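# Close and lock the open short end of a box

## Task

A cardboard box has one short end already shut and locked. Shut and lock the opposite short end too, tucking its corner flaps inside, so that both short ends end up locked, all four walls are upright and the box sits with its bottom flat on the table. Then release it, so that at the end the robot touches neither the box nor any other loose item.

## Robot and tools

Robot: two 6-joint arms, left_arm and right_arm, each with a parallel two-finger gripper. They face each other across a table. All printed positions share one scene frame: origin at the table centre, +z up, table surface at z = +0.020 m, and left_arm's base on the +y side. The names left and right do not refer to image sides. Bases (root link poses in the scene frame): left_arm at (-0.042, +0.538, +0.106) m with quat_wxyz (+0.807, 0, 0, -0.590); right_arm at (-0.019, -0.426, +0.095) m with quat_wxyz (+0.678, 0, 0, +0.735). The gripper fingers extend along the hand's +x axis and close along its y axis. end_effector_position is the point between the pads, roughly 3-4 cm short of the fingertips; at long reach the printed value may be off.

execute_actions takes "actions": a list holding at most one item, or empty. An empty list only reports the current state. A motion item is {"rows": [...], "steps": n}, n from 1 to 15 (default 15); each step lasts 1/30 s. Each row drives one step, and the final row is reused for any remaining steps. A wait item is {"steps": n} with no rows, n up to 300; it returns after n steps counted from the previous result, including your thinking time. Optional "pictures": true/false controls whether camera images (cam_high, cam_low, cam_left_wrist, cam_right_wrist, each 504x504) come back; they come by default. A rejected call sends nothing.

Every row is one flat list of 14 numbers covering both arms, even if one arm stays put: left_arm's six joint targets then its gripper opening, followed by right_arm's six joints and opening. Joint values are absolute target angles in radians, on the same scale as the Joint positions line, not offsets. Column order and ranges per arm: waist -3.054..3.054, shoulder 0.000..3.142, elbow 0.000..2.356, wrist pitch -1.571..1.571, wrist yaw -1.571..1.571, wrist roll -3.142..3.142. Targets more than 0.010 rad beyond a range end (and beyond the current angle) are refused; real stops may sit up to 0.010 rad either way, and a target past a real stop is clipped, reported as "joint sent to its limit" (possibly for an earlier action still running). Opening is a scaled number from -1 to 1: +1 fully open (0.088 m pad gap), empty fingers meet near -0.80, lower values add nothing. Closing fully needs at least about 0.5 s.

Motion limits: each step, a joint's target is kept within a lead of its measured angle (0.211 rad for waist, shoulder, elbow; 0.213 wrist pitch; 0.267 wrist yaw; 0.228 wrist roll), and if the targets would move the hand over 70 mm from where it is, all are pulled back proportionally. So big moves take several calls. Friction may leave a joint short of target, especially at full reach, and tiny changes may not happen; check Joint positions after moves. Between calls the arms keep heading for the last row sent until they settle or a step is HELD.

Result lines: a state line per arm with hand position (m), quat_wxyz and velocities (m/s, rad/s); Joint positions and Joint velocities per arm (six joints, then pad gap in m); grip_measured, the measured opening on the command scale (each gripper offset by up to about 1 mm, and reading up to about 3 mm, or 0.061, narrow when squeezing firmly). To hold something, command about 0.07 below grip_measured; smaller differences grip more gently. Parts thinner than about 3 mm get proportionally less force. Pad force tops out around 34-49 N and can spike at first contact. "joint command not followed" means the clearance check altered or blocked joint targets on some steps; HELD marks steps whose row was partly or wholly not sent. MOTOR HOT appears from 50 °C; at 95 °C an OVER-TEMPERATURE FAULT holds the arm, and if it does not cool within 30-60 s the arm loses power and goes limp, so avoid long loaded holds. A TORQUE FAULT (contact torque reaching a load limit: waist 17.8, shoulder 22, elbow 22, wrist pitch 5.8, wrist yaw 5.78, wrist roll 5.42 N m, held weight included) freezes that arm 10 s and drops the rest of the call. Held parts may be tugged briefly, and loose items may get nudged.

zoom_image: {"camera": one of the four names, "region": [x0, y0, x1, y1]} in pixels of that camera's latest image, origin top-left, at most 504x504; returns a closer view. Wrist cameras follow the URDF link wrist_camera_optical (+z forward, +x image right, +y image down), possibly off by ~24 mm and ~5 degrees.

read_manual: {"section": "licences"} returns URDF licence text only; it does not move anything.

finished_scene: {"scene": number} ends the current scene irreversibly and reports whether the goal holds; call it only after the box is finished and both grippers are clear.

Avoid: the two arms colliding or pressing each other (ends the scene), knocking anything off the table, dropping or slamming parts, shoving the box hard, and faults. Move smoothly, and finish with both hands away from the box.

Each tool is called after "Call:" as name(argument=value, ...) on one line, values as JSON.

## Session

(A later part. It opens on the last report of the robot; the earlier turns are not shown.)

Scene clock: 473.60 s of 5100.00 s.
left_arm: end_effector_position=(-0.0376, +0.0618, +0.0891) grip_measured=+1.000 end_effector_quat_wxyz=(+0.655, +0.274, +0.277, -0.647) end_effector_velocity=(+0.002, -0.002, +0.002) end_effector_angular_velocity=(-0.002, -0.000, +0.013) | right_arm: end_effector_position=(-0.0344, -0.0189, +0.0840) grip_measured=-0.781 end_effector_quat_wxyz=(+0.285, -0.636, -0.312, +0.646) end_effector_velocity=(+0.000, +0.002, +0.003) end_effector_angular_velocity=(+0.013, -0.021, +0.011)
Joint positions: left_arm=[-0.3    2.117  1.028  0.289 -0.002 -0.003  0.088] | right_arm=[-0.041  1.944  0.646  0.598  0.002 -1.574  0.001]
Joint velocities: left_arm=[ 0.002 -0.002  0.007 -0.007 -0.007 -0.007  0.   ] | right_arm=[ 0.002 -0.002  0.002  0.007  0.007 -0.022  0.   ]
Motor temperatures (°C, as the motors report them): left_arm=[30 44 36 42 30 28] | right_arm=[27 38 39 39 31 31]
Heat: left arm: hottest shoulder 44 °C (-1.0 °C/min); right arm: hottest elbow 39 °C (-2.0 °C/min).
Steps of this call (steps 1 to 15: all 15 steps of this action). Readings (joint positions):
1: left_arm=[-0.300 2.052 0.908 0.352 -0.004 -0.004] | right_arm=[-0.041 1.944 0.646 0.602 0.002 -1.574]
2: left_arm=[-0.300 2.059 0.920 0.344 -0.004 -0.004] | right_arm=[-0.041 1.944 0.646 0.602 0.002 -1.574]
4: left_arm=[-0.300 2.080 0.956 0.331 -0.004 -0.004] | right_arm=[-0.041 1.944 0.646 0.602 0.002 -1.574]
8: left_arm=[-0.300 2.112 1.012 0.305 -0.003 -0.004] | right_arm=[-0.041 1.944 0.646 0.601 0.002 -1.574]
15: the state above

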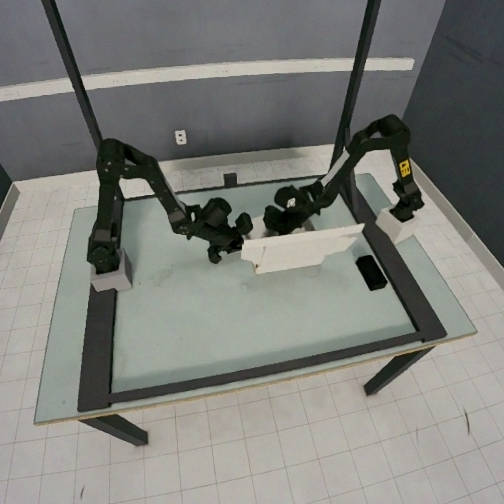

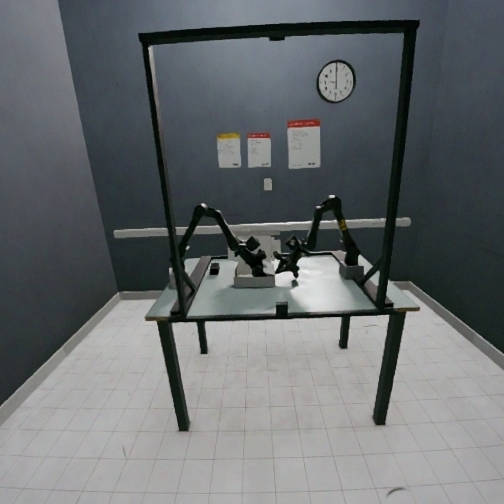

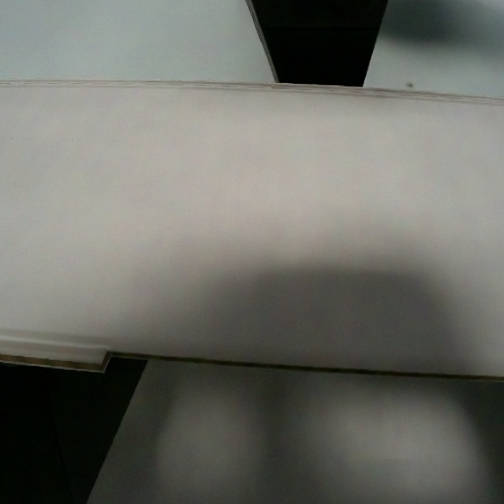

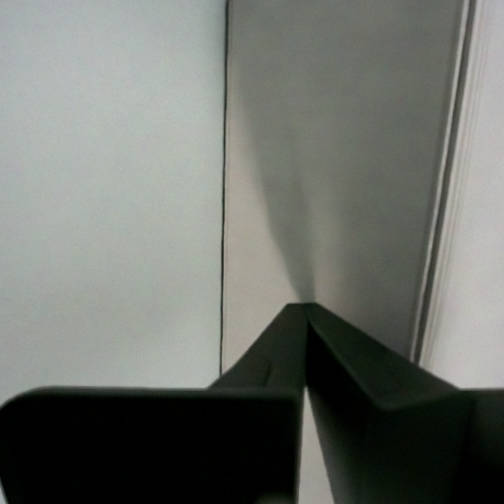

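Call:
execute_actions(actions=[])

Scene clock: 479.47 s of 5100.00 s.
left_arm: end_effector_position=(-0.0376, +0.0618, +0.0890) grip_measured=+1.000 end_effector_quat_wxyz=(+0.655, +0.274, +0.277, -0.647) end_effector_velocity=(+0.002, +0.005, -0.005) end_effector_angular_velocity=(+0.027, -0.010, +0.018) | right_arm: end_effector_position=(-0.0344, -0.0189, +0.0840) grip_measured=-0.781 end_effector_quat_wxyz=(+0.285, -0.636, -0.312, +0.646) end_effector_velocity=(-0.000, -0.002, -0.001) end_effector_angular_velocity=(-0.007, -0.001, +0.008)
Joint positions: left_arm=[-0.3    2.117  1.028  0.288 -0.002 -0.003  0.088] | right_arm=[-0.041  1.944  0.646  0.598  0.002 -1.574  0.001]
Joint velocities: left_arm=[-0.002  0.002 -0.002 -0.022 -0.022 -0.007  0.   ] | right_arm=[-0.002 -0.002 -0.002 -0.007 -0.007 -0.007  0.   ]
Motor temperatures (°C, as the motors report them): left_arm=[30 44 37 42 30 28] | right_arm=[27 38 39 39 31 31]
Heat: left arm: hottest shoulder 44 °C (-1.0 °C/min); right arm: hottest elbow 39 °C (-2.0 °C/min).
Steps of this call (steps 1 to 15: the robot went on to your last target; steps 16 to 90: nothing new was sent; then 2.87 s passed at rest). Readings (joint positions):
1: left_arm=[-0.300 2.117 1.028 0.289 -0.002 -0.003] | right_arm=[-0.041 1.944 0.646 0.598 0.002 -1.574]
2: left_arm=[-0.300 2.117 1.028 0.288 -0.002 -0.003] | right_arm=[-0.041 1.944 0.646 0.598 0.002 -1.574]
4: left_arm=[-0.300 2.117 1.028 0.288 -0.002 -0.003] | right_arm=[-0.041 1.944 0.646 0.598 0.002 -1.574]
8: left_arm=[-0.300 2.117 1.028 0.288 -0.002 -0.003] | right_arm=[-0.041 1.944 0.646 0.598 0.002 -1.574]
90: the state above
All arms were judged still, so your last target was given up. Only a new action makes them travel on or press farther. Fingers that are still opening or closing keep moving.

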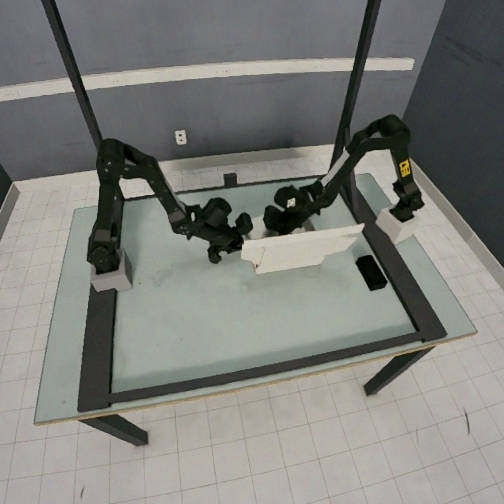

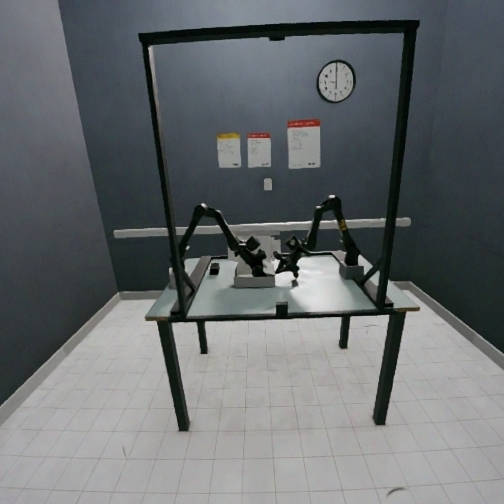

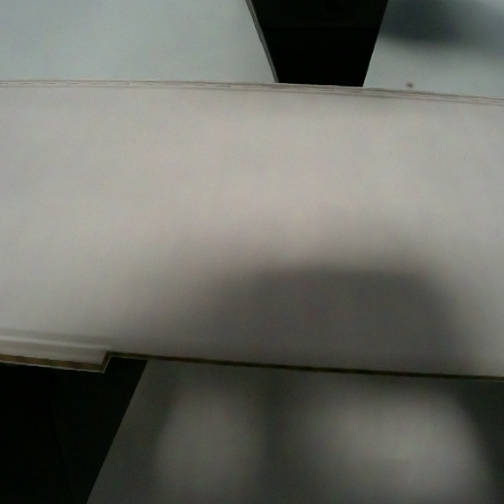

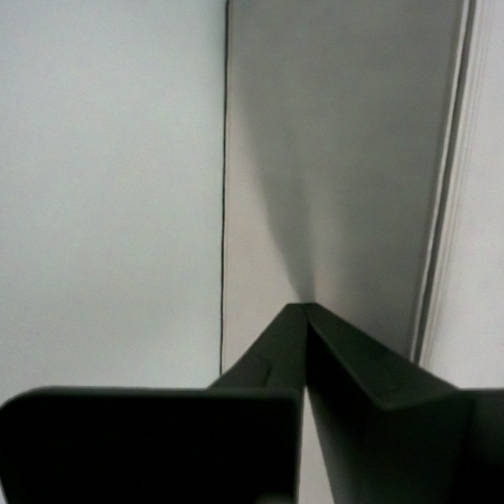

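Call:
execute_actions(actions=[{"rows": [[-0.3,2.16,1.085,0.275,0,0,1,-0.04,1.955,0.655,0.6,0,-1.57,-0.8],[-0.3,2.17,1.10,0.27,0,0,1,-0.04,1.955,0.655,0.6,0,-1.57,-0.8],[-0.3,2.18,1.12,0.263,0,0,1,-0.04,1.955,0.655,0.6,0,-1.57,-0.8]], "steps": 15}])

Call:
zoom_image(camera="cam_low", region=[220, 220, 340, 310])

Scene clock: 488.77 s of 5100.00 s.
left_arm: end_effector_position=(-0.0381, +0.0511, +0.0871) grip_measured=+1.000 end_effector_quat_wxyz=(+0.653, +0.276, +0.281, -0.647) end_effector_velocity=(-0.007, +0.002, -0.003) end_effector_angular_velocity=(+0.012, +0.031, -0.007) | right_arm: end_effector_position=(-0.0343, -0.0226, +0.0826) grip_measured=-0.781 end_effector_quat_wxyz=(+0.282, -0.637, -0.309, +0.647) end_effector_velocity=(+0.002, -0.002, -0.001) end_effector_angular_velocity=(-0.007, -0.022, +0.006)
Joint positions: left_arm=[-0.3    2.151  1.087  0.254  0.001 -0.003  0.088] | right_arm=[-0.041  1.937  0.636  0.592  0.002 -1.574  0.001]
Joint velocities: left_arm=[-0.007  0.002 -0.002 -0.007  0.022 -0.022  0.   ] | right_arm=[-0.002 -0.002 -0.002 -0.007  0.007 -0.022  0.   ]
Motor temperatures (°C, as the motors report them): left_arm=[30 44 38 42 30 28] | right_arm=[27 38 39 39 31 31]
Heat: left arm: hottest shoulder 44 °C (-1.0 °C/min); right arm: hottest elbow 39 °C (-2.0 °C/min).
Steps of this call (steps 1 to 90: nothing new was sent; then 5.80 s passed at rest; steps 91 to 105: all 15 steps of this action). Readings (joint positions):
91: left_arm=[-0.300 2.119 1.032 0.284 -0.002 -0.003] | right_arm=[-0.041 1.944 0.646 0.598 0.002 -1.574]
92: left_arm=[-0.300 2.125 1.041 0.277 0.001 -0.002] | right_arm=[-0.042 1.944 0.646 0.598 0.002 -1.574]
94: left_arm=[-0.300 2.139 1.064 0.263 0.001 -0.003] | right_arm=[-0.042 1.942 0.643 0.593 0.002 -1.574]
98: left_arm=[-0.300 2.149 1.083 0.256 0.001 -0.003] | right_arm=[-0.041 1.938 0.637 0.592 0.002 -1.574]
105: the state above

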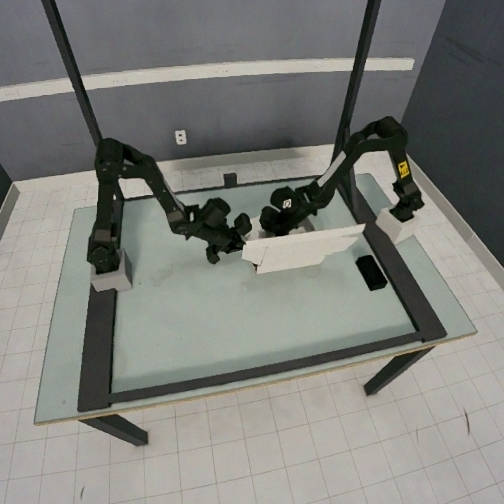

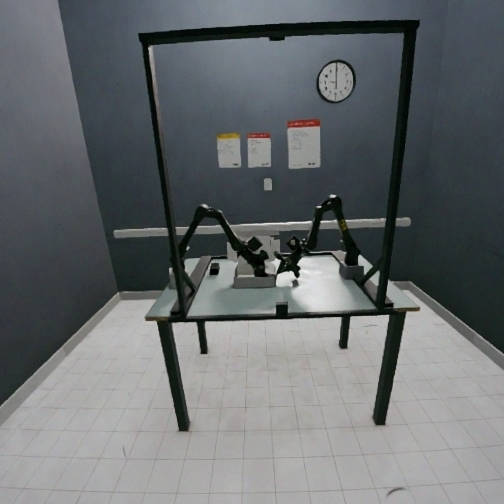

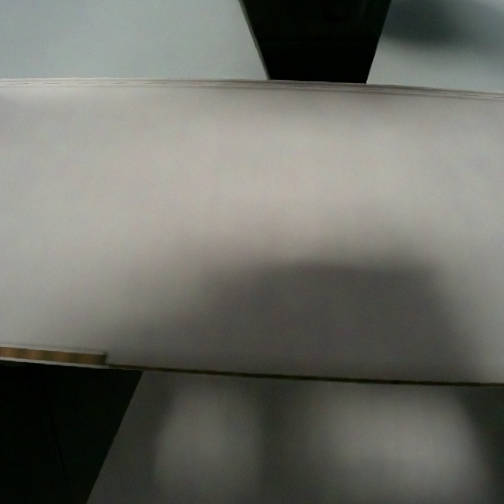

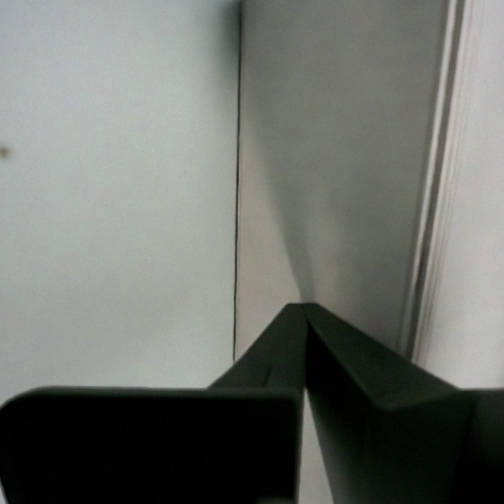

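Region (220, 220, 340, 310) of cam_low's 504x504 image, scaled by 4.200, with more detail than that image has; it fills the top 378 rows of this view, and the rest is white.

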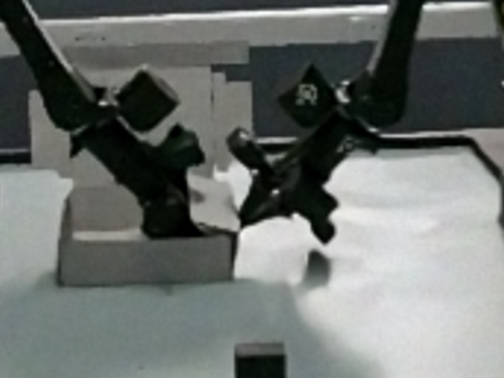

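Call:
execute_actions(actions=[{"rows": [[-0.3,2.14,1.08,0.25,0,0,1,-0.04,1.955,0.655,0.6,0,-1.57,-0.8],[-0.3,2.13,1.082,0.24,0,0,1,-0.04,1.955,0.655,0.6,0,-1.57,-0.8],[-0.3,2.12,1.085,0.225,0,0,1,-0.04,1.955,0.655,0.6,0,-1.57,-0.8],[-0.3,2.11,1.087,0.21,0,0,1,-0.04,1.955,0.655,0.6,0,-1.57,-0.8],[-0.3,2.10,1.09,0.20,0,0,1,-0.04,1.955,0.655,0.6,0,-1.57,-0.8],[-0.3,2.09,1.093,0.187,0,0,1,-0.04,1.955,0.655,0.6,0,-1.57,-0.8],[-0.3,2.08,1.096,0.175,0,0,1,-0.04,1.955,0.655,0.6,0,-1.57,-0.8],[-0.3,2.07,1.10,0.16,0,0,1,-0.04,1.955,0.655,0.6,0,-1.57,-0.8]], "steps": 15}])

Call:
zoom_image(camera="cam_low", region=[220, 220, 340, 310])

Scene clock: 494.60 s of 5100.00 s.
left_arm: end_effector_position=(-0.0381, +0.0586, +0.1024) grip_measured=+1.000 end_effector_quat_wxyz=(+0.648, +0.286, +0.290, -0.643) end_effector_velocity=(+0.002, +0.007, -0.005) end_effector_angular_velocity=(+0.037, -0.011, +0.018) | right_arm: end_effector_position=(-0.0345, -0.0196, +0.0833) grip_measured=-0.781 end_effector_quat_wxyz=(+0.284, -0.636, -0.311, +0.646) end_effector_velocity=(-0.002, -0.002, -0.002) end_effector_angular_velocity=(-0.017, +0.010, +0.003)
Joint positions: left_arm=[-0.3    2.088  1.087  0.163  0.001 -0.003  0.088] | right_arm=[-0.041  1.944  0.645  0.597  0.001 -1.574  0.001]
Joint velocities: left_arm=[-0.002 -0.002 -0.002 -0.037 -0.022 -0.007  0.   ] | right_arm=[ 0.002 -0.002  0.002 -0.022 -0.007  0.007 -0.   ]
Motor temperatures (°C, as the motors report them): left_arm=[30 43 39 42 30 28] | right_arm=[27 37 39 39 31 31]
Heat: left arm: hottest shoulder 43 °C (-2.0 °C/min); right arm: hottest elbow 39 °C (-2.0 °C/min).
Steps of this call (steps 1 to 15: the robot went on to your last target; steps 16 to 90: nothing new was sent; then 2.33 s passed at rest; steps 91 to 105: all 15 steps of this action). Readings (joint positions):
91: left_arm=[-0.300 2.150 1.087 0.252 0.001 -0.003] | right_arm=[-0.041 1.937 0.636 0.592 0.002 -1.574]
92: left_arm=[-0.300 2.148 1.086 0.249 0.001 -0.003] | right_arm=[-0.041 1.937 0.636 0.592 0.002 -1.574]
94: left_arm=[-0.300 2.141 1.085 0.235 0.001 -0.003] | right_arm=[-0.041 1.938 0.636 0.593 0.002 -1.574]
98: left_arm=[-0.300 2.120 1.085 0.191 0.001 -0.003] | right_arm=[-0.041 1.944 0.642 0.596 0.001 -1.574]
105: the state above

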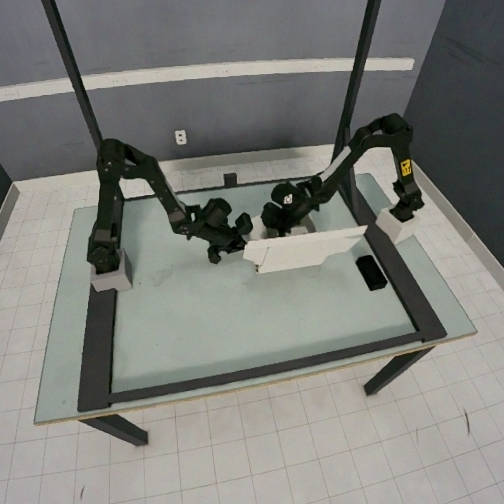

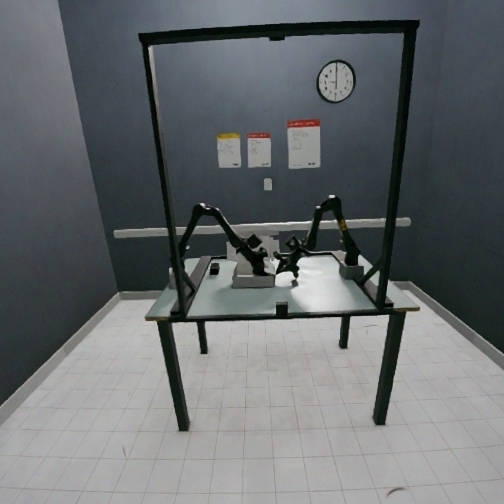

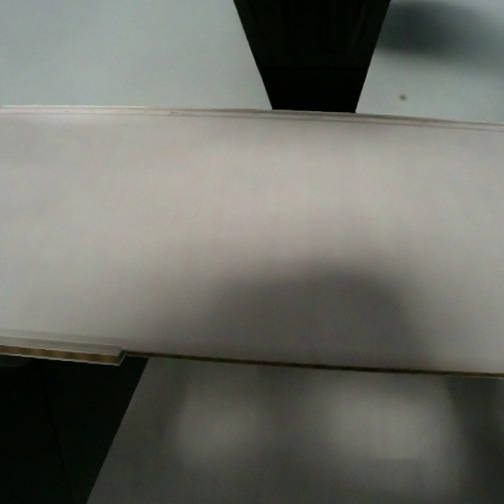

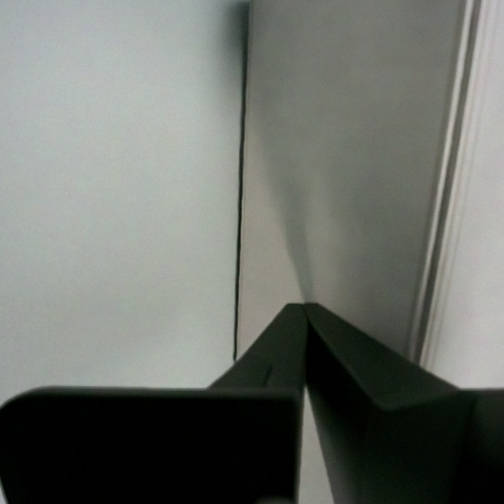

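Region (220, 220, 340, 310) of cam_low's 504x504 image, scaled by 4.200, with more detail than that image has; it fills the top 378 rows of this view, and the rest is white.

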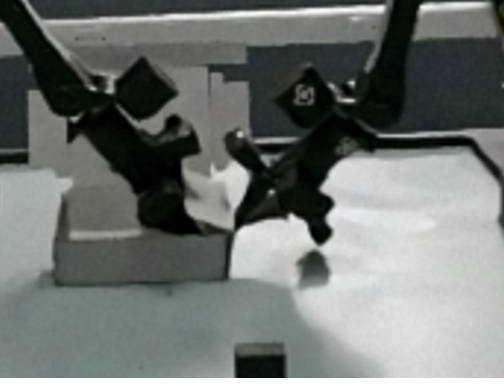

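Call:
execute_actions(actions=[{"rows": [[-0.3,2.06,1.103,0.155,0,0,1,-0.04,1.955,0.655,0.6,0,-1.57,-0.8],[-0.3,2.05,1.106,0.147,0,0,1,-0.04,1.955,0.655,0.6,0,-1.57,-0.8],[-0.3,2.04,1.109,0.139,0,0,1,-0.04,1.955,0.655,0.6,0,-1.57,-0.8],[-0.3,2.03,1.112,0.131,0,0,1,-0.04,1.955,0.655,0.6,0,-1.57,-0.8],[-0.3,2.02,1.115,0.123,0,0,1,-0.04,1.955,0.655,0.6,0,-1.57,-0.8],[-0.3,2.01,1.118,0.115,0,0,1,-0.04,1.955,0.655,0.6,0,-1.57,-0.8],[-0.3,2.00,1.121,0.107,0,0,1,-0.04,1.955,0.655,0.6,0,-1.57,-0.8],[-0.3,1.99,1.124,0.10,0,0,1,-0.04,1.955,0.655,0.6,0,-1.57,-0.8],[-0.3,1.98,1.127,0.09,0,0,1,-0.04,1.955,0.655,0.6,0,-1.57,-0.8]], "steps": 15}])

Call:
zoom_image(camera="cam_low", region=[220, 220, 340, 310])

Scene clock: 498.20 s of 5100.00 s.
left_arm: end_effector_position=(-0.0381, +0.0533, +0.1426) grip_measured=+1.000 end_effector_quat_wxyz=(+0.655, +0.271, +0.275, -0.650) end_effector_velocity=(-0.002, +0.005, +0.005) end_effector_angular_velocity=(+0.022, +0.000, +0.003) | right_arm: end_effector_position=(-0.0345, -0.0192, +0.0835) grip_measured=-0.781 end_effector_quat_wxyz=(+0.284, -0.636, -0.311, +0.646) end_effector_velocity=(+0.000, -0.005, -0.005) end_effector_angular_velocity=(-0.026, -0.023, +0.011)
Joint positions: left_arm=[-0.3    1.998  1.113  0.093  0.001 -0.003  0.088] | right_arm=[-0.041  1.945  0.646  0.598  0.001 -1.574  0.001]
Joint velocities: left_arm=[-0.007 -0.027  0.002 -0.051 -0.007 -0.007  0.   ] | right_arm=[ 0.002 -0.002 -0.007 -0.022  0.007 -0.022  0.   ]
Motor temperatures (°C, as the motors report them): left_arm=[30 45 39 42 30 28] | right_arm=[27 38 39 39 31 31]
Heat: left arm: hottest shoulder 45 °C (+0.0 °C/min); right arm: hottest elbow 39 °C (-2.0 °C/min).
Steps of this call (steps 1 to 15: the robot went on to your last target; steps 16 to 90: nothing new was sent; then 0.10 s passed at rest; steps 91 to 105: all 15 steps of this action). Readings (joint positions):
91: left_arm=[-0.300 2.087 1.087 0.160 0.001 -0.003] | right_arm=[-0.041 1.945 0.645 0.597 0.001 -1.574]
92: left_arm=[-0.300 2.085 1.087 0.156 0.001 -0.003] | right_arm=[-0.041 1.945 0.645 0.597 0.001 -1.574]
94: left_arm=[-0.300 2.075 1.088 0.145 0.001 -0.003] | right_arm=[-0.041 1.945 0.645 0.597 0.001 -1.574]
98: left_arm=[-0.300 2.039 1.098 0.117 0.001 -0.003] | right_arm=[-0.041 1.945 0.646 0.598 0.001 -1.574]
105: the state above

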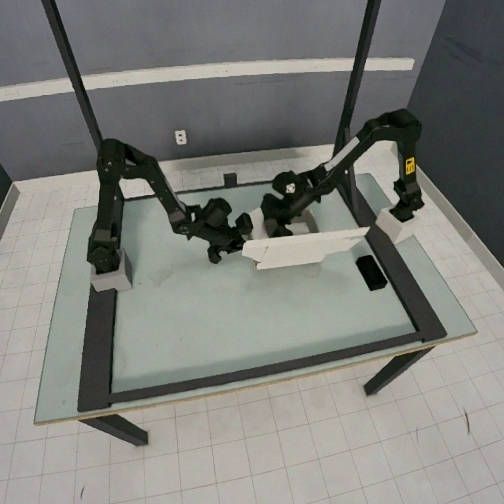

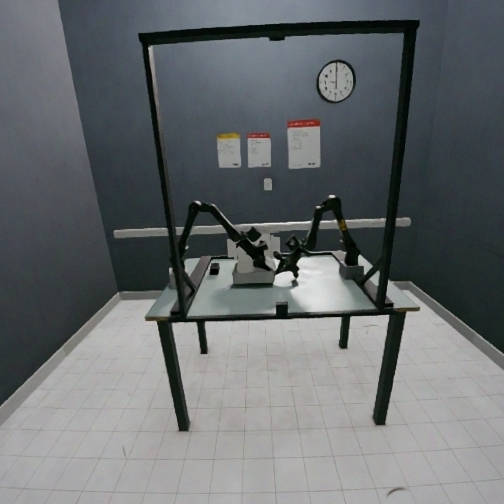

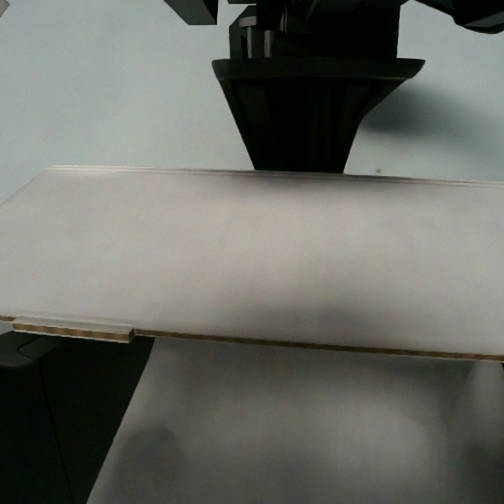

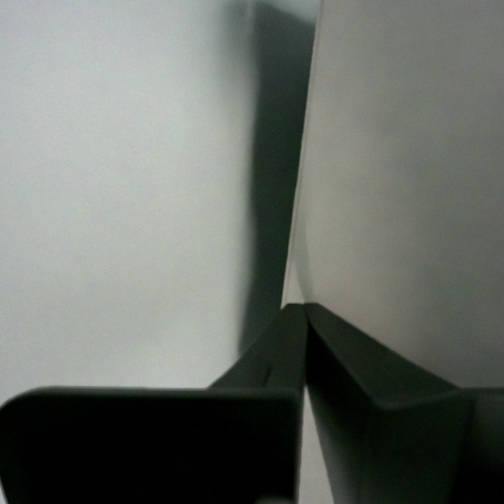

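Region (220, 220, 340, 310) of cam_low's 504x504 image, scaled by 4.200, with more detail than that image has; it fills the top 378 rows of this view, and the rest is white.

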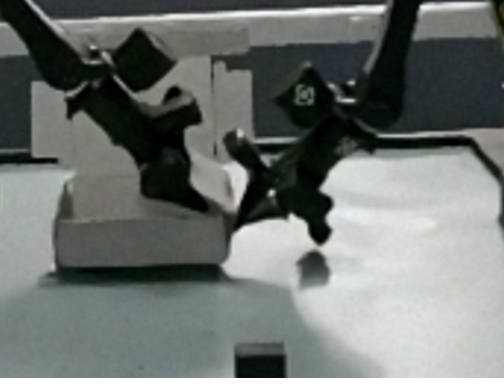

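Call:
execute_actions(actions=[{"rows": [[-0.3,2.00,1.11,0.10,0,0,1,-0.04,1.94,0.64,0.6,0,-1.57,-0.8],[-0.3,2.01,1.105,0.11,0,0,1,-0.04,1.935,0.63,0.605,0,-1.57,-0.8],[-0.3,2.02,1.10,0.12,0,0,1,-0.04,1.93,0.62,0.61,0,-1.57,-0.8],[-0.3,2.03,1.095,0.135,0,0,1,-0.04,1.93,0.62,0.61,0,-1.57,-0.8],[-0.3,2.04,1.09,0.15,0,0,1,-0.04,1.93,0.62,0.61,0,-1.57,-0.8],[-0.3,2.05,1.085,0.165,0,0,1,-0.04,1.93,0.62,0.61,0,-1.57,-0.8],[-0.3,2.06,1.08,0.18,0,0,1,-0.04,1.93,0.62,0.61,0,-1.57,-0.8],[-0.3,2.07,1.075,0.195,0,0,1,-0.04,1.93,0.62,0.61,0,-1.57,-0.8],[-0.3,2.08,1.07,0.21,0,0,1,-0.04,1.93,0.62,0.61,0,-1.57,-0.8],[-0.3,2.09,1.06,0.23,0,0,1,-0.04,1.93,0.62,0.61,0,-1.57,-0.8],[-0.3,2.10,1.05,0.25,0,0,1,-0.04,1.93,0.62,0.61,0,-1.57,-0.8],[-0.3,2.105,1.04,0.265,0,0,1,-0.04,1.93,0.62,0.61,0,-1.57,-0.8],[-0.3,2.11,1.03,0.28,0,0,1,-0.04,1.93,0.62,0.61,0,-1.57,-0.8]], "steps": 15}])

Call:
zoom_image(camera="cam_low", region=[220, 220, 340, 310])

Scene clock: 502.30 s of 5100.00 s.
left_arm: end_effector_position=(-0.0381, +0.0573, +0.1022) grip_measured=+1.000 end_effector_quat_wxyz=(+0.656, +0.269, +0.274, -0.650) end_effector_velocity=(-0.000, +0.053, -0.101) end_effector_angular_velocity=(+0.168, +0.012, +0.018) | right_arm: end_effector_position=(-0.0343, -0.0250, +0.0803) grip_measured=-0.781 end_effector_quat_wxyz=(+0.282, -0.637, -0.309, +0.647) end_effector_velocity=(-0.000, +0.000, +0.000) end_effector_angular_velocity=(-0.002, -0.001, +0.008)
Joint positions: left_arm=[-0.3    2.091  1.047  0.256  0.001 -0.003  0.088] | right_arm=[-0.041  1.941  0.625  0.608  0.001 -1.574  0.001]
Joint velocities: left_arm=[-0.002  0.139 -0.183  0.154 -0.007 -0.022  0.   ] | right_arm=[-0.002 -0.002  0.002 -0.007 -0.007 -0.007 -0.   ]
Motor temperatures (°C, as the motors report them): left_arm=[30 47 39 42 30 28] | right_arm=[27 38 39 39 31 31]
Heat: left arm: hottest shoulder 47 °C (+2.0 °C/min); right arm: hottest elbow 39 °C (-2.0 °C/min).
Steps of this call (steps 1 to 15: the robot went on to your last target; steps 16 to 90: nothing new was sent; then 0.60 s passed at rest; steps 91 to 105: all 15 steps of this action). Readings (joint positions):
91: left_arm=[-0.300 1.998 1.113 0.088 0.001 -0.003] | right_arm=[-0.041 1.945 0.646 0.598 0.001 -1.574]
92: left_arm=[-0.300 1.998 1.113 0.089 0.001 -0.003] | right_arm=[-0.041 1.945 0.645 0.598 0.001 -1.574]
94: left_arm=[-0.300 2.002 1.110 0.105 0.001 -0.003] | right_arm=[-0.041 1.944 0.639 0.604 0.001 -1.574]
98: left_arm=[-0.300 2.029 1.098 0.157 0.001 -0.003] | right_arm=[-0.041 1.943 0.627 0.604 0.001 -1.574]
105: the state above

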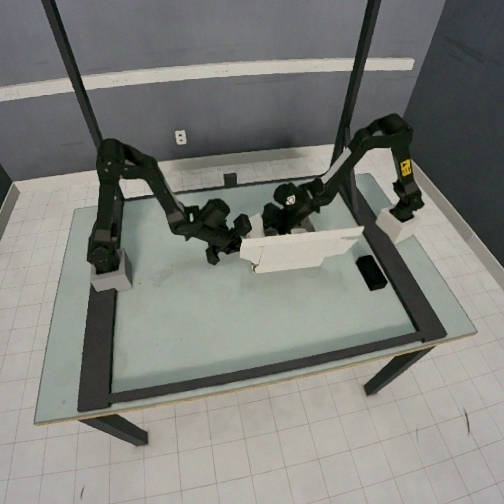

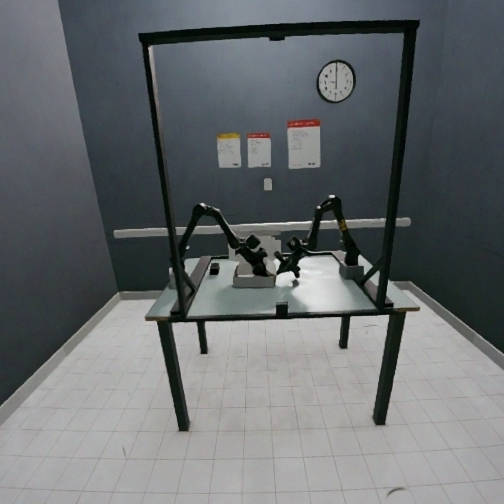

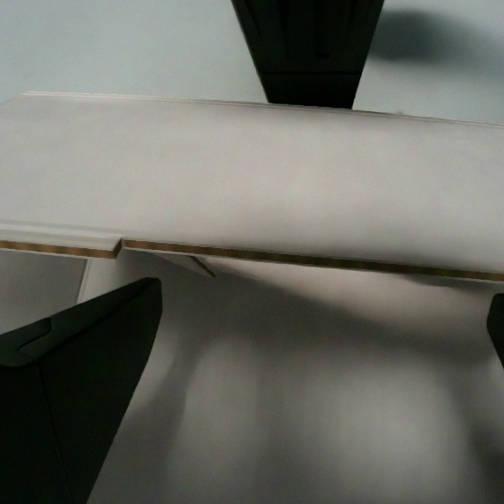

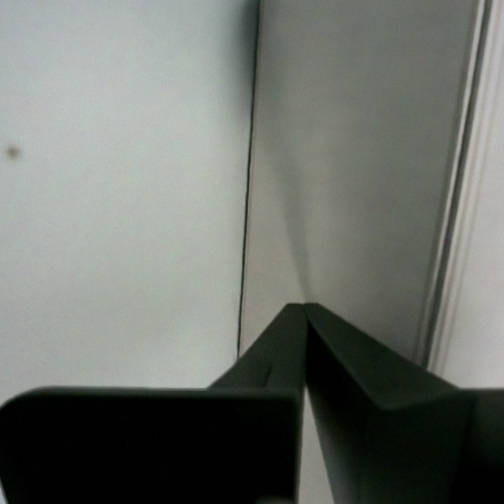

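Region (220, 220, 340, 310) of cam_low's 504x504 image, scaled by 4.200, with more detail than that image has; it fills the top 378 rows of this view, and the rest is white.

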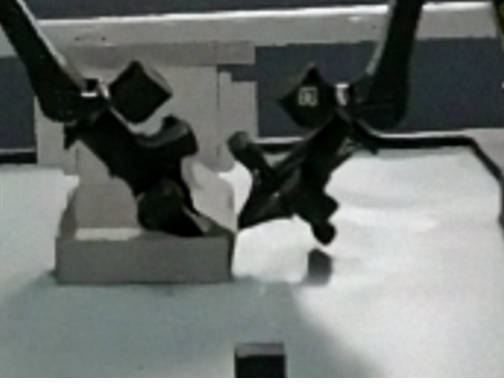

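Call:
execute_actions(actions=[{"rows": [[-0.3,2.12,1.045,0.278,0,0,1,-0.04,1.93,0.62,0.61,0,-1.57,-0.8],[-0.3,2.13,1.06,0.275,0,0,1,-0.04,1.93,0.62,0.61,0,-1.57,-0.8],[-0.3,2.14,1.075,0.272,0,0,1,-0.04,1.93,0.62,0.61,0,-1.57,-0.8],[-0.3,2.15,1.09,0.268,0,0,1,-0.04,1.93,0.62,0.61,0,-1.57,-0.8],[-0.3,2.16,1.10,0.266,0,0,1,-0.04,1.93,0.62,0.61,0,-1.57,-0.8],[-0.3,2.17,1.11,0.264,0,0,1,-0.04,1.93,0.62,0.61,0,-1.57,-0.8],[-0.3,2.18,1.12,0.263,0,0,1,-0.04,1.93,0.62,0.61,0,-1.57,-0.8]], "steps": 15}])

Scene clock: 505.20 s of 5100.00 s.
left_arm: end_effector_position=(-0.0382, +0.0446, +0.0892) grip_measured=+1.000 end_effector_quat_wxyz=(+0.655, +0.271, +0.275, -0.650) end_effector_velocity=(-0.000, -0.001, +0.000) end_effector_angular_velocity=(+0.003, -0.010, -0.003) | right_arm: end_effector_position=(-0.0343, -0.0251, +0.0802) grip_measured=-0.781 end_effector_quat_wxyz=(+0.282, -0.637, -0.309, +0.647) end_effector_velocity=(+0.000, -0.004, -0.003) end_effector_angular_velocity=(-0.022, -0.002, +0.008)
Joint positions: left_arm=[-0.3    2.162  1.105  0.263  0.001 -0.003  0.088] | right_arm=[-0.041  1.941  0.624  0.608  0.001 -1.574  0.001]
Joint velocities: left_arm=[-0.002  0.002  0.007 -0.007 -0.007  0.007  0.   ] | right_arm=[-0.002 -0.002 -0.002 -0.022 -0.007 -0.007 -0.   ]
Motor temperatures (°C, as the motors report them): left_arm=[30 47 39 42 30 28] | right_arm=[27 38 39 39 31 31]
Heat: left arm: hottest shoulder 47 °C (+2.0 °C/min); right arm: hottest elbow 39 °C (-2.0 °C/min).
Steps of this call (steps 1 to 30: the robot went on to your last target; steps 31 to 72: nothing new was sent; steps 73 to 87: all 15 steps of this action). Readings (joint positions):
73: left_arm=[-0.300 2.100 1.037 0.278 0.001 -0.003] | right_arm=[-0.041 1.941 0.625 0.608 0.001 -1.574]
74: left_arm=[-0.300 2.102 1.038 0.278 0.001 -0.003] | right_arm=[-0.041 1.941 0.625 0.608 0.001 -1.574]
76: left_arm=[-0.300 2.114 1.050 0.277 0.001 -0.003] | right_arm=[-0.041 1.941 0.625 0.608 0.001 -1.574]
80: left_arm=[-0.300 2.150 1.092 0.269 0.001 -0.003] | right_arm=[-0.041 1.941 0.625 0.608 0.001 -1.574]
87: the state above

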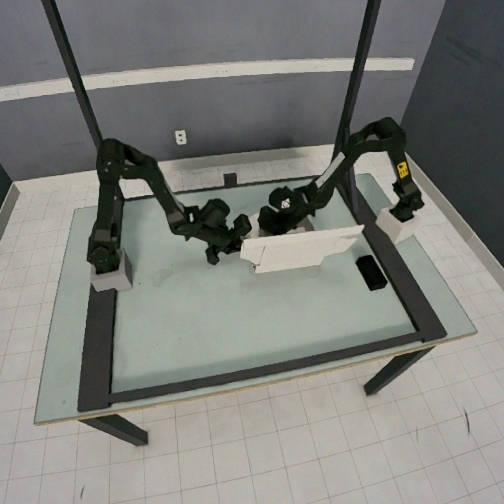

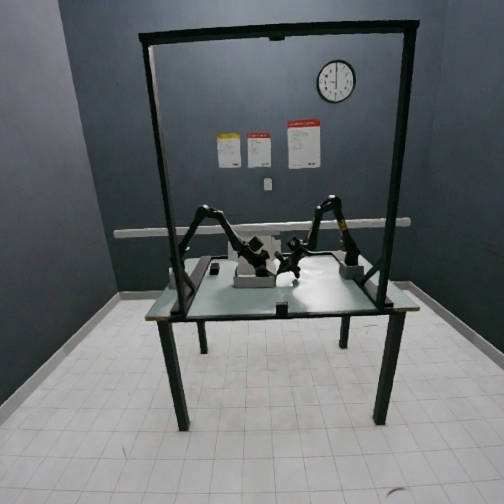

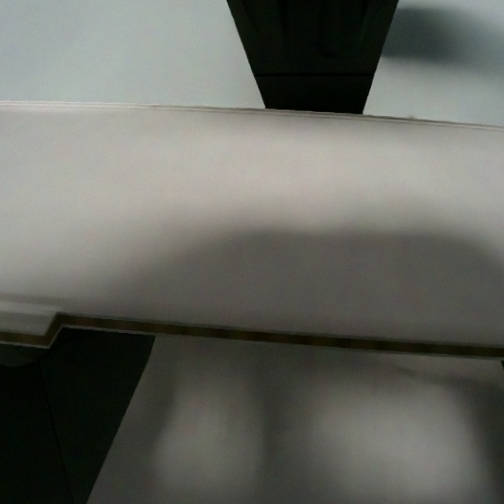

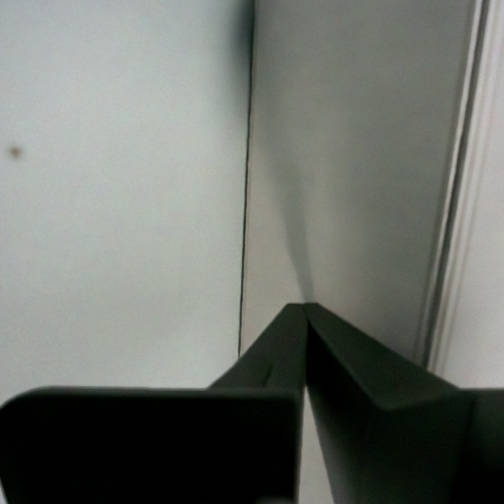

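Call:
execute_actions(actions=[{"rows": [[-0.3,2.185,1.13,0.259,0,0,1,-0.04,1.93,0.62,0.61,0,-1.57,-0.8],[-0.3,2.19,1.14,0.255,0,0,1,-0.04,1.93,0.62,0.61,0,-1.57,-0.8],[-0.3,2.195,1.15,0.25,0,0,1,-0.04,1.93,0.62,0.61,0,-1.57,-0.8],[-0.3,2.2,1.16,0.246,0,0,1,-0.04,1.93,0.62,0.61,0,-1.57,-0.8],[-0.3,2.205,1.165,0.243,0,0,1,-0.04,1.93,0.62,0.61,0,-1.57,-0.8]], "steps": 15}])

Scene clock: 508.77 s of 5100.00 s.
left_arm: end_effector_position=(-0.0393, +0.0361, +0.0893) grip_measured=+1.000 end_effector_quat_wxyz=(+0.653, +0.271, +0.276, -0.651) end_effector_velocity=(-0.000, +0.002, -0.001) end_effector_angular_velocity=(+0.007, +0.010, +0.018) | right_arm: end_effector_position=(-0.0343, -0.0257, +0.0803) grip_measured=-0.781 end_effector_quat_wxyz=(+0.282, -0.637, -0.309, +0.647) end_effector_velocity=(+0.002, -0.002, -0.001) end_effector_angular_velocity=(-0.006, -0.022, +0.006)
Joint positions: left_arm=[-0.302  2.185  1.148  0.243  0.004 -0.003  0.088] | right_arm=[-0.041  1.94   0.622  0.608  0.001 -1.574  0.001]
Joint velocities: left_arm=[-0.002 -0.002 -0.002 -0.007 -0.007 -0.022  0.   ] | right_arm=[-0.002 -0.002 -0.002 -0.007  0.007 -0.022 -0.   ]
Motor temperatures (°C, as the motors report them): left_arm=[30 46 39 42 30 28] | right_arm=[27 39 39 39 31 31]
Heat: left arm: hottest shoulder 46 °C (+1.0 °C/min); right arm: hottest shoulder 39 °C (-1.0 °C/min).
Steps of this call (steps 1 to 15: the robot went on to your last target; steps 16 to 90: nothing new was sent; then 0.07 s passed at rest; steps 91 to 105: all 15 steps of this action). Readings (joint positions):
91: left_arm=[-0.300 2.163 1.107 0.262 0.001 -0.003] | right_arm=[-0.041 1.941 0.624 0.608 0.001 -1.574]
92: left_arm=[-0.300 2.164 1.110 0.260 0.001 -0.003] | right_arm=[-0.041 1.941 0.624 0.608 0.001 -1.574]
94: left_arm=[-0.301 2.171 1.123 0.254 0.002 -0.003] | right_arm=[-0.041 1.941 0.624 0.608 0.001 -1.574]
98: left_arm=[-0.301 2.183 1.145 0.246 0.004 -0.003] | right_arm=[-0.041 1.940 0.623 0.608 0.001 -1.574]
105: the state above

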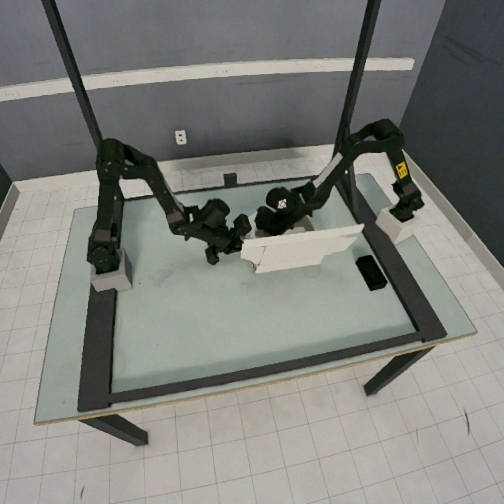

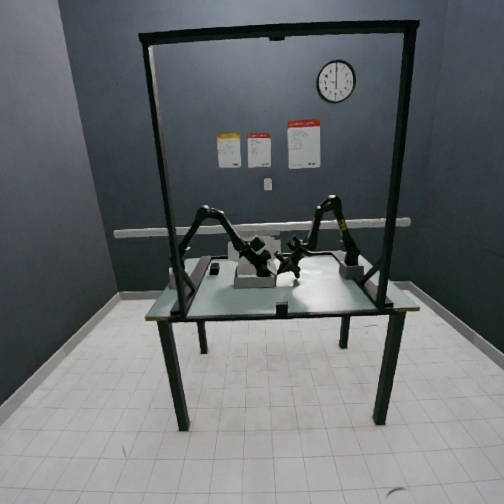

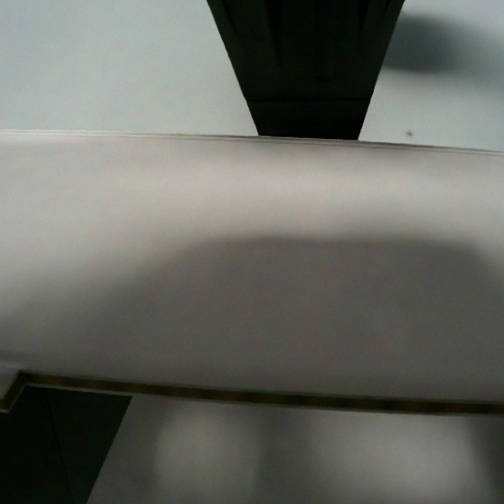

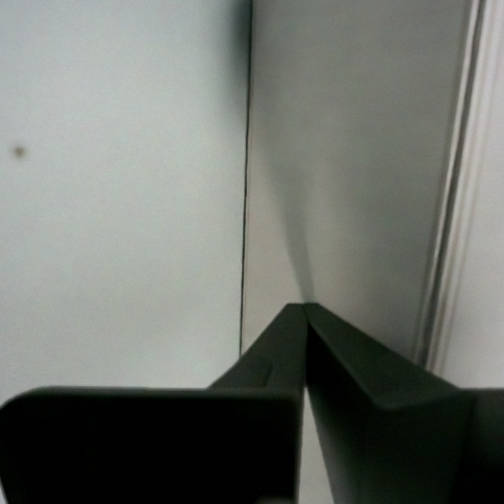

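Call:
execute_actions(actions=[{"rows": [[-0.3,2.21,1.175,0.239,0,0,1,-0.04,1.93,0.62,0.61,0,-1.57,-0.8],[-0.3,2.215,1.185,0.235,0,0,1,-0.04,1.93,0.62,0.61,0,-1.57,-0.8],[-0.3,2.22,1.19,0.232,0,0,1,-0.04,1.93,0.62,0.61,0,-1.57,-0.8]], "steps": 15}])

Call:
zoom_image(camera="cam_low", region=[220, 220, 340, 310])

Scene clock: 510.77 s of 5100.00 s.
left_arm: end_effector_position=(-0.0393, +0.0325, +0.0897) grip_measured=+1.000 end_effector_quat_wxyz=(+0.653, +0.272, +0.277, -0.651) end_effector_velocity=(-0.000, +0.004, -0.003) end_effector_angular_velocity=(+0.022, -0.010, +0.013) | right_arm: end_effector_position=(-0.0342, -0.0267, +0.0800) grip_measured=-0.781 end_effector_quat_wxyz=(+0.281, -0.638, -0.308, +0.648) end_effector_velocity=(+0.002, +0.001, +0.002) end_effector_angular_velocity=(+0.002, -0.001, +0.003)
Joint positions: left_arm=[-0.302  2.193  1.169  0.228  0.004 -0.003  0.088] | right_arm=[-0.041  1.937  0.619  0.607  0.001 -1.574  0.001]
Joint velocities: left_arm=[-0.007 -0.002 -0.002 -0.022 -0.022 -0.007  0.   ] | right_arm=[-0.007 -0.007  0.002 -0.007 -0.007 -0.007 -0.   ]
Motor temperatures (°C, as the motors report them): left_arm=[30 46 39 42 30 28] | right_arm=[27 39 39 39 31 31]
Heat: left arm: hottest shoulder 46 °C (+1.0 °C/min); right arm: hottest shoulder 39 °C (-1.0 °C/min).
Steps of this call (steps 1 to 15: the robot went on to your last target; steps 16 to 45: nothing new was sent; steps 46 to 60: all 15 steps of this action). Readings (joint positions):
46: left_arm=[-0.302 2.185 1.149 0.241 0.004 -0.003] | right_arm=[-0.041 1.940 0.622 0.608 0.001 -1.574]
47: left_arm=[-0.302 2.187 1.153 0.239 0.004 -0.003] | right_arm=[-0.041 1.940 0.622 0.608 0.001 -1.574]
49: left_arm=[-0.302 2.191 1.163 0.234 0.004 -0.003] | right_arm=[-0.041 1.939 0.621 0.607 0.001 -1.574]
53: left_arm=[-0.302 2.193 1.168 0.229 0.004 -0.003] | right_arm=[-0.041 1.938 0.619 0.607 0.001 -1.574]
60: the state above

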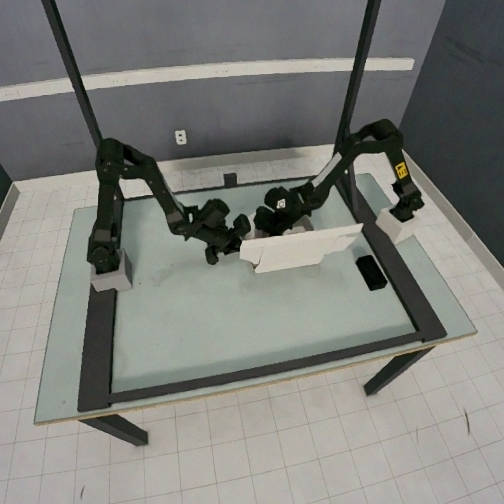

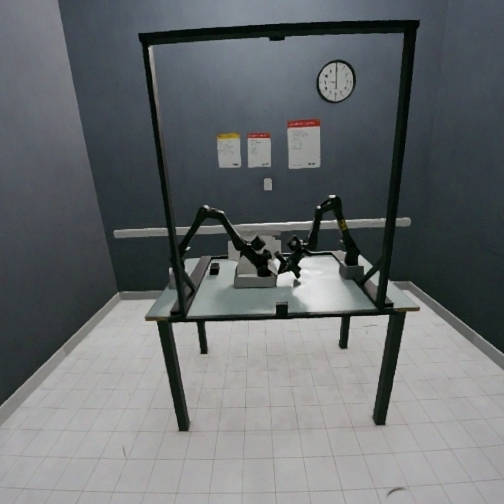

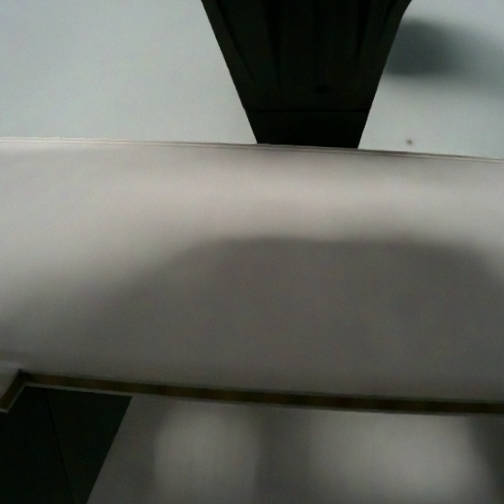

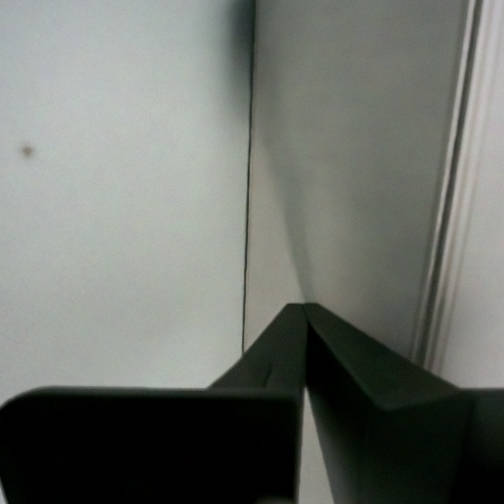

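Region (220, 220, 340, 310) of cam_low's 504x504 image, scaled by 4.200, with more detail than that image has; it fills the top 378 rows of this view, and the rest is white.

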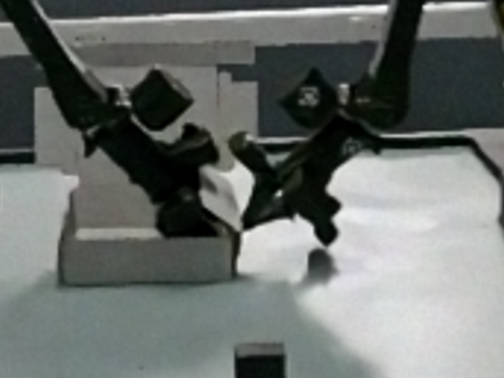

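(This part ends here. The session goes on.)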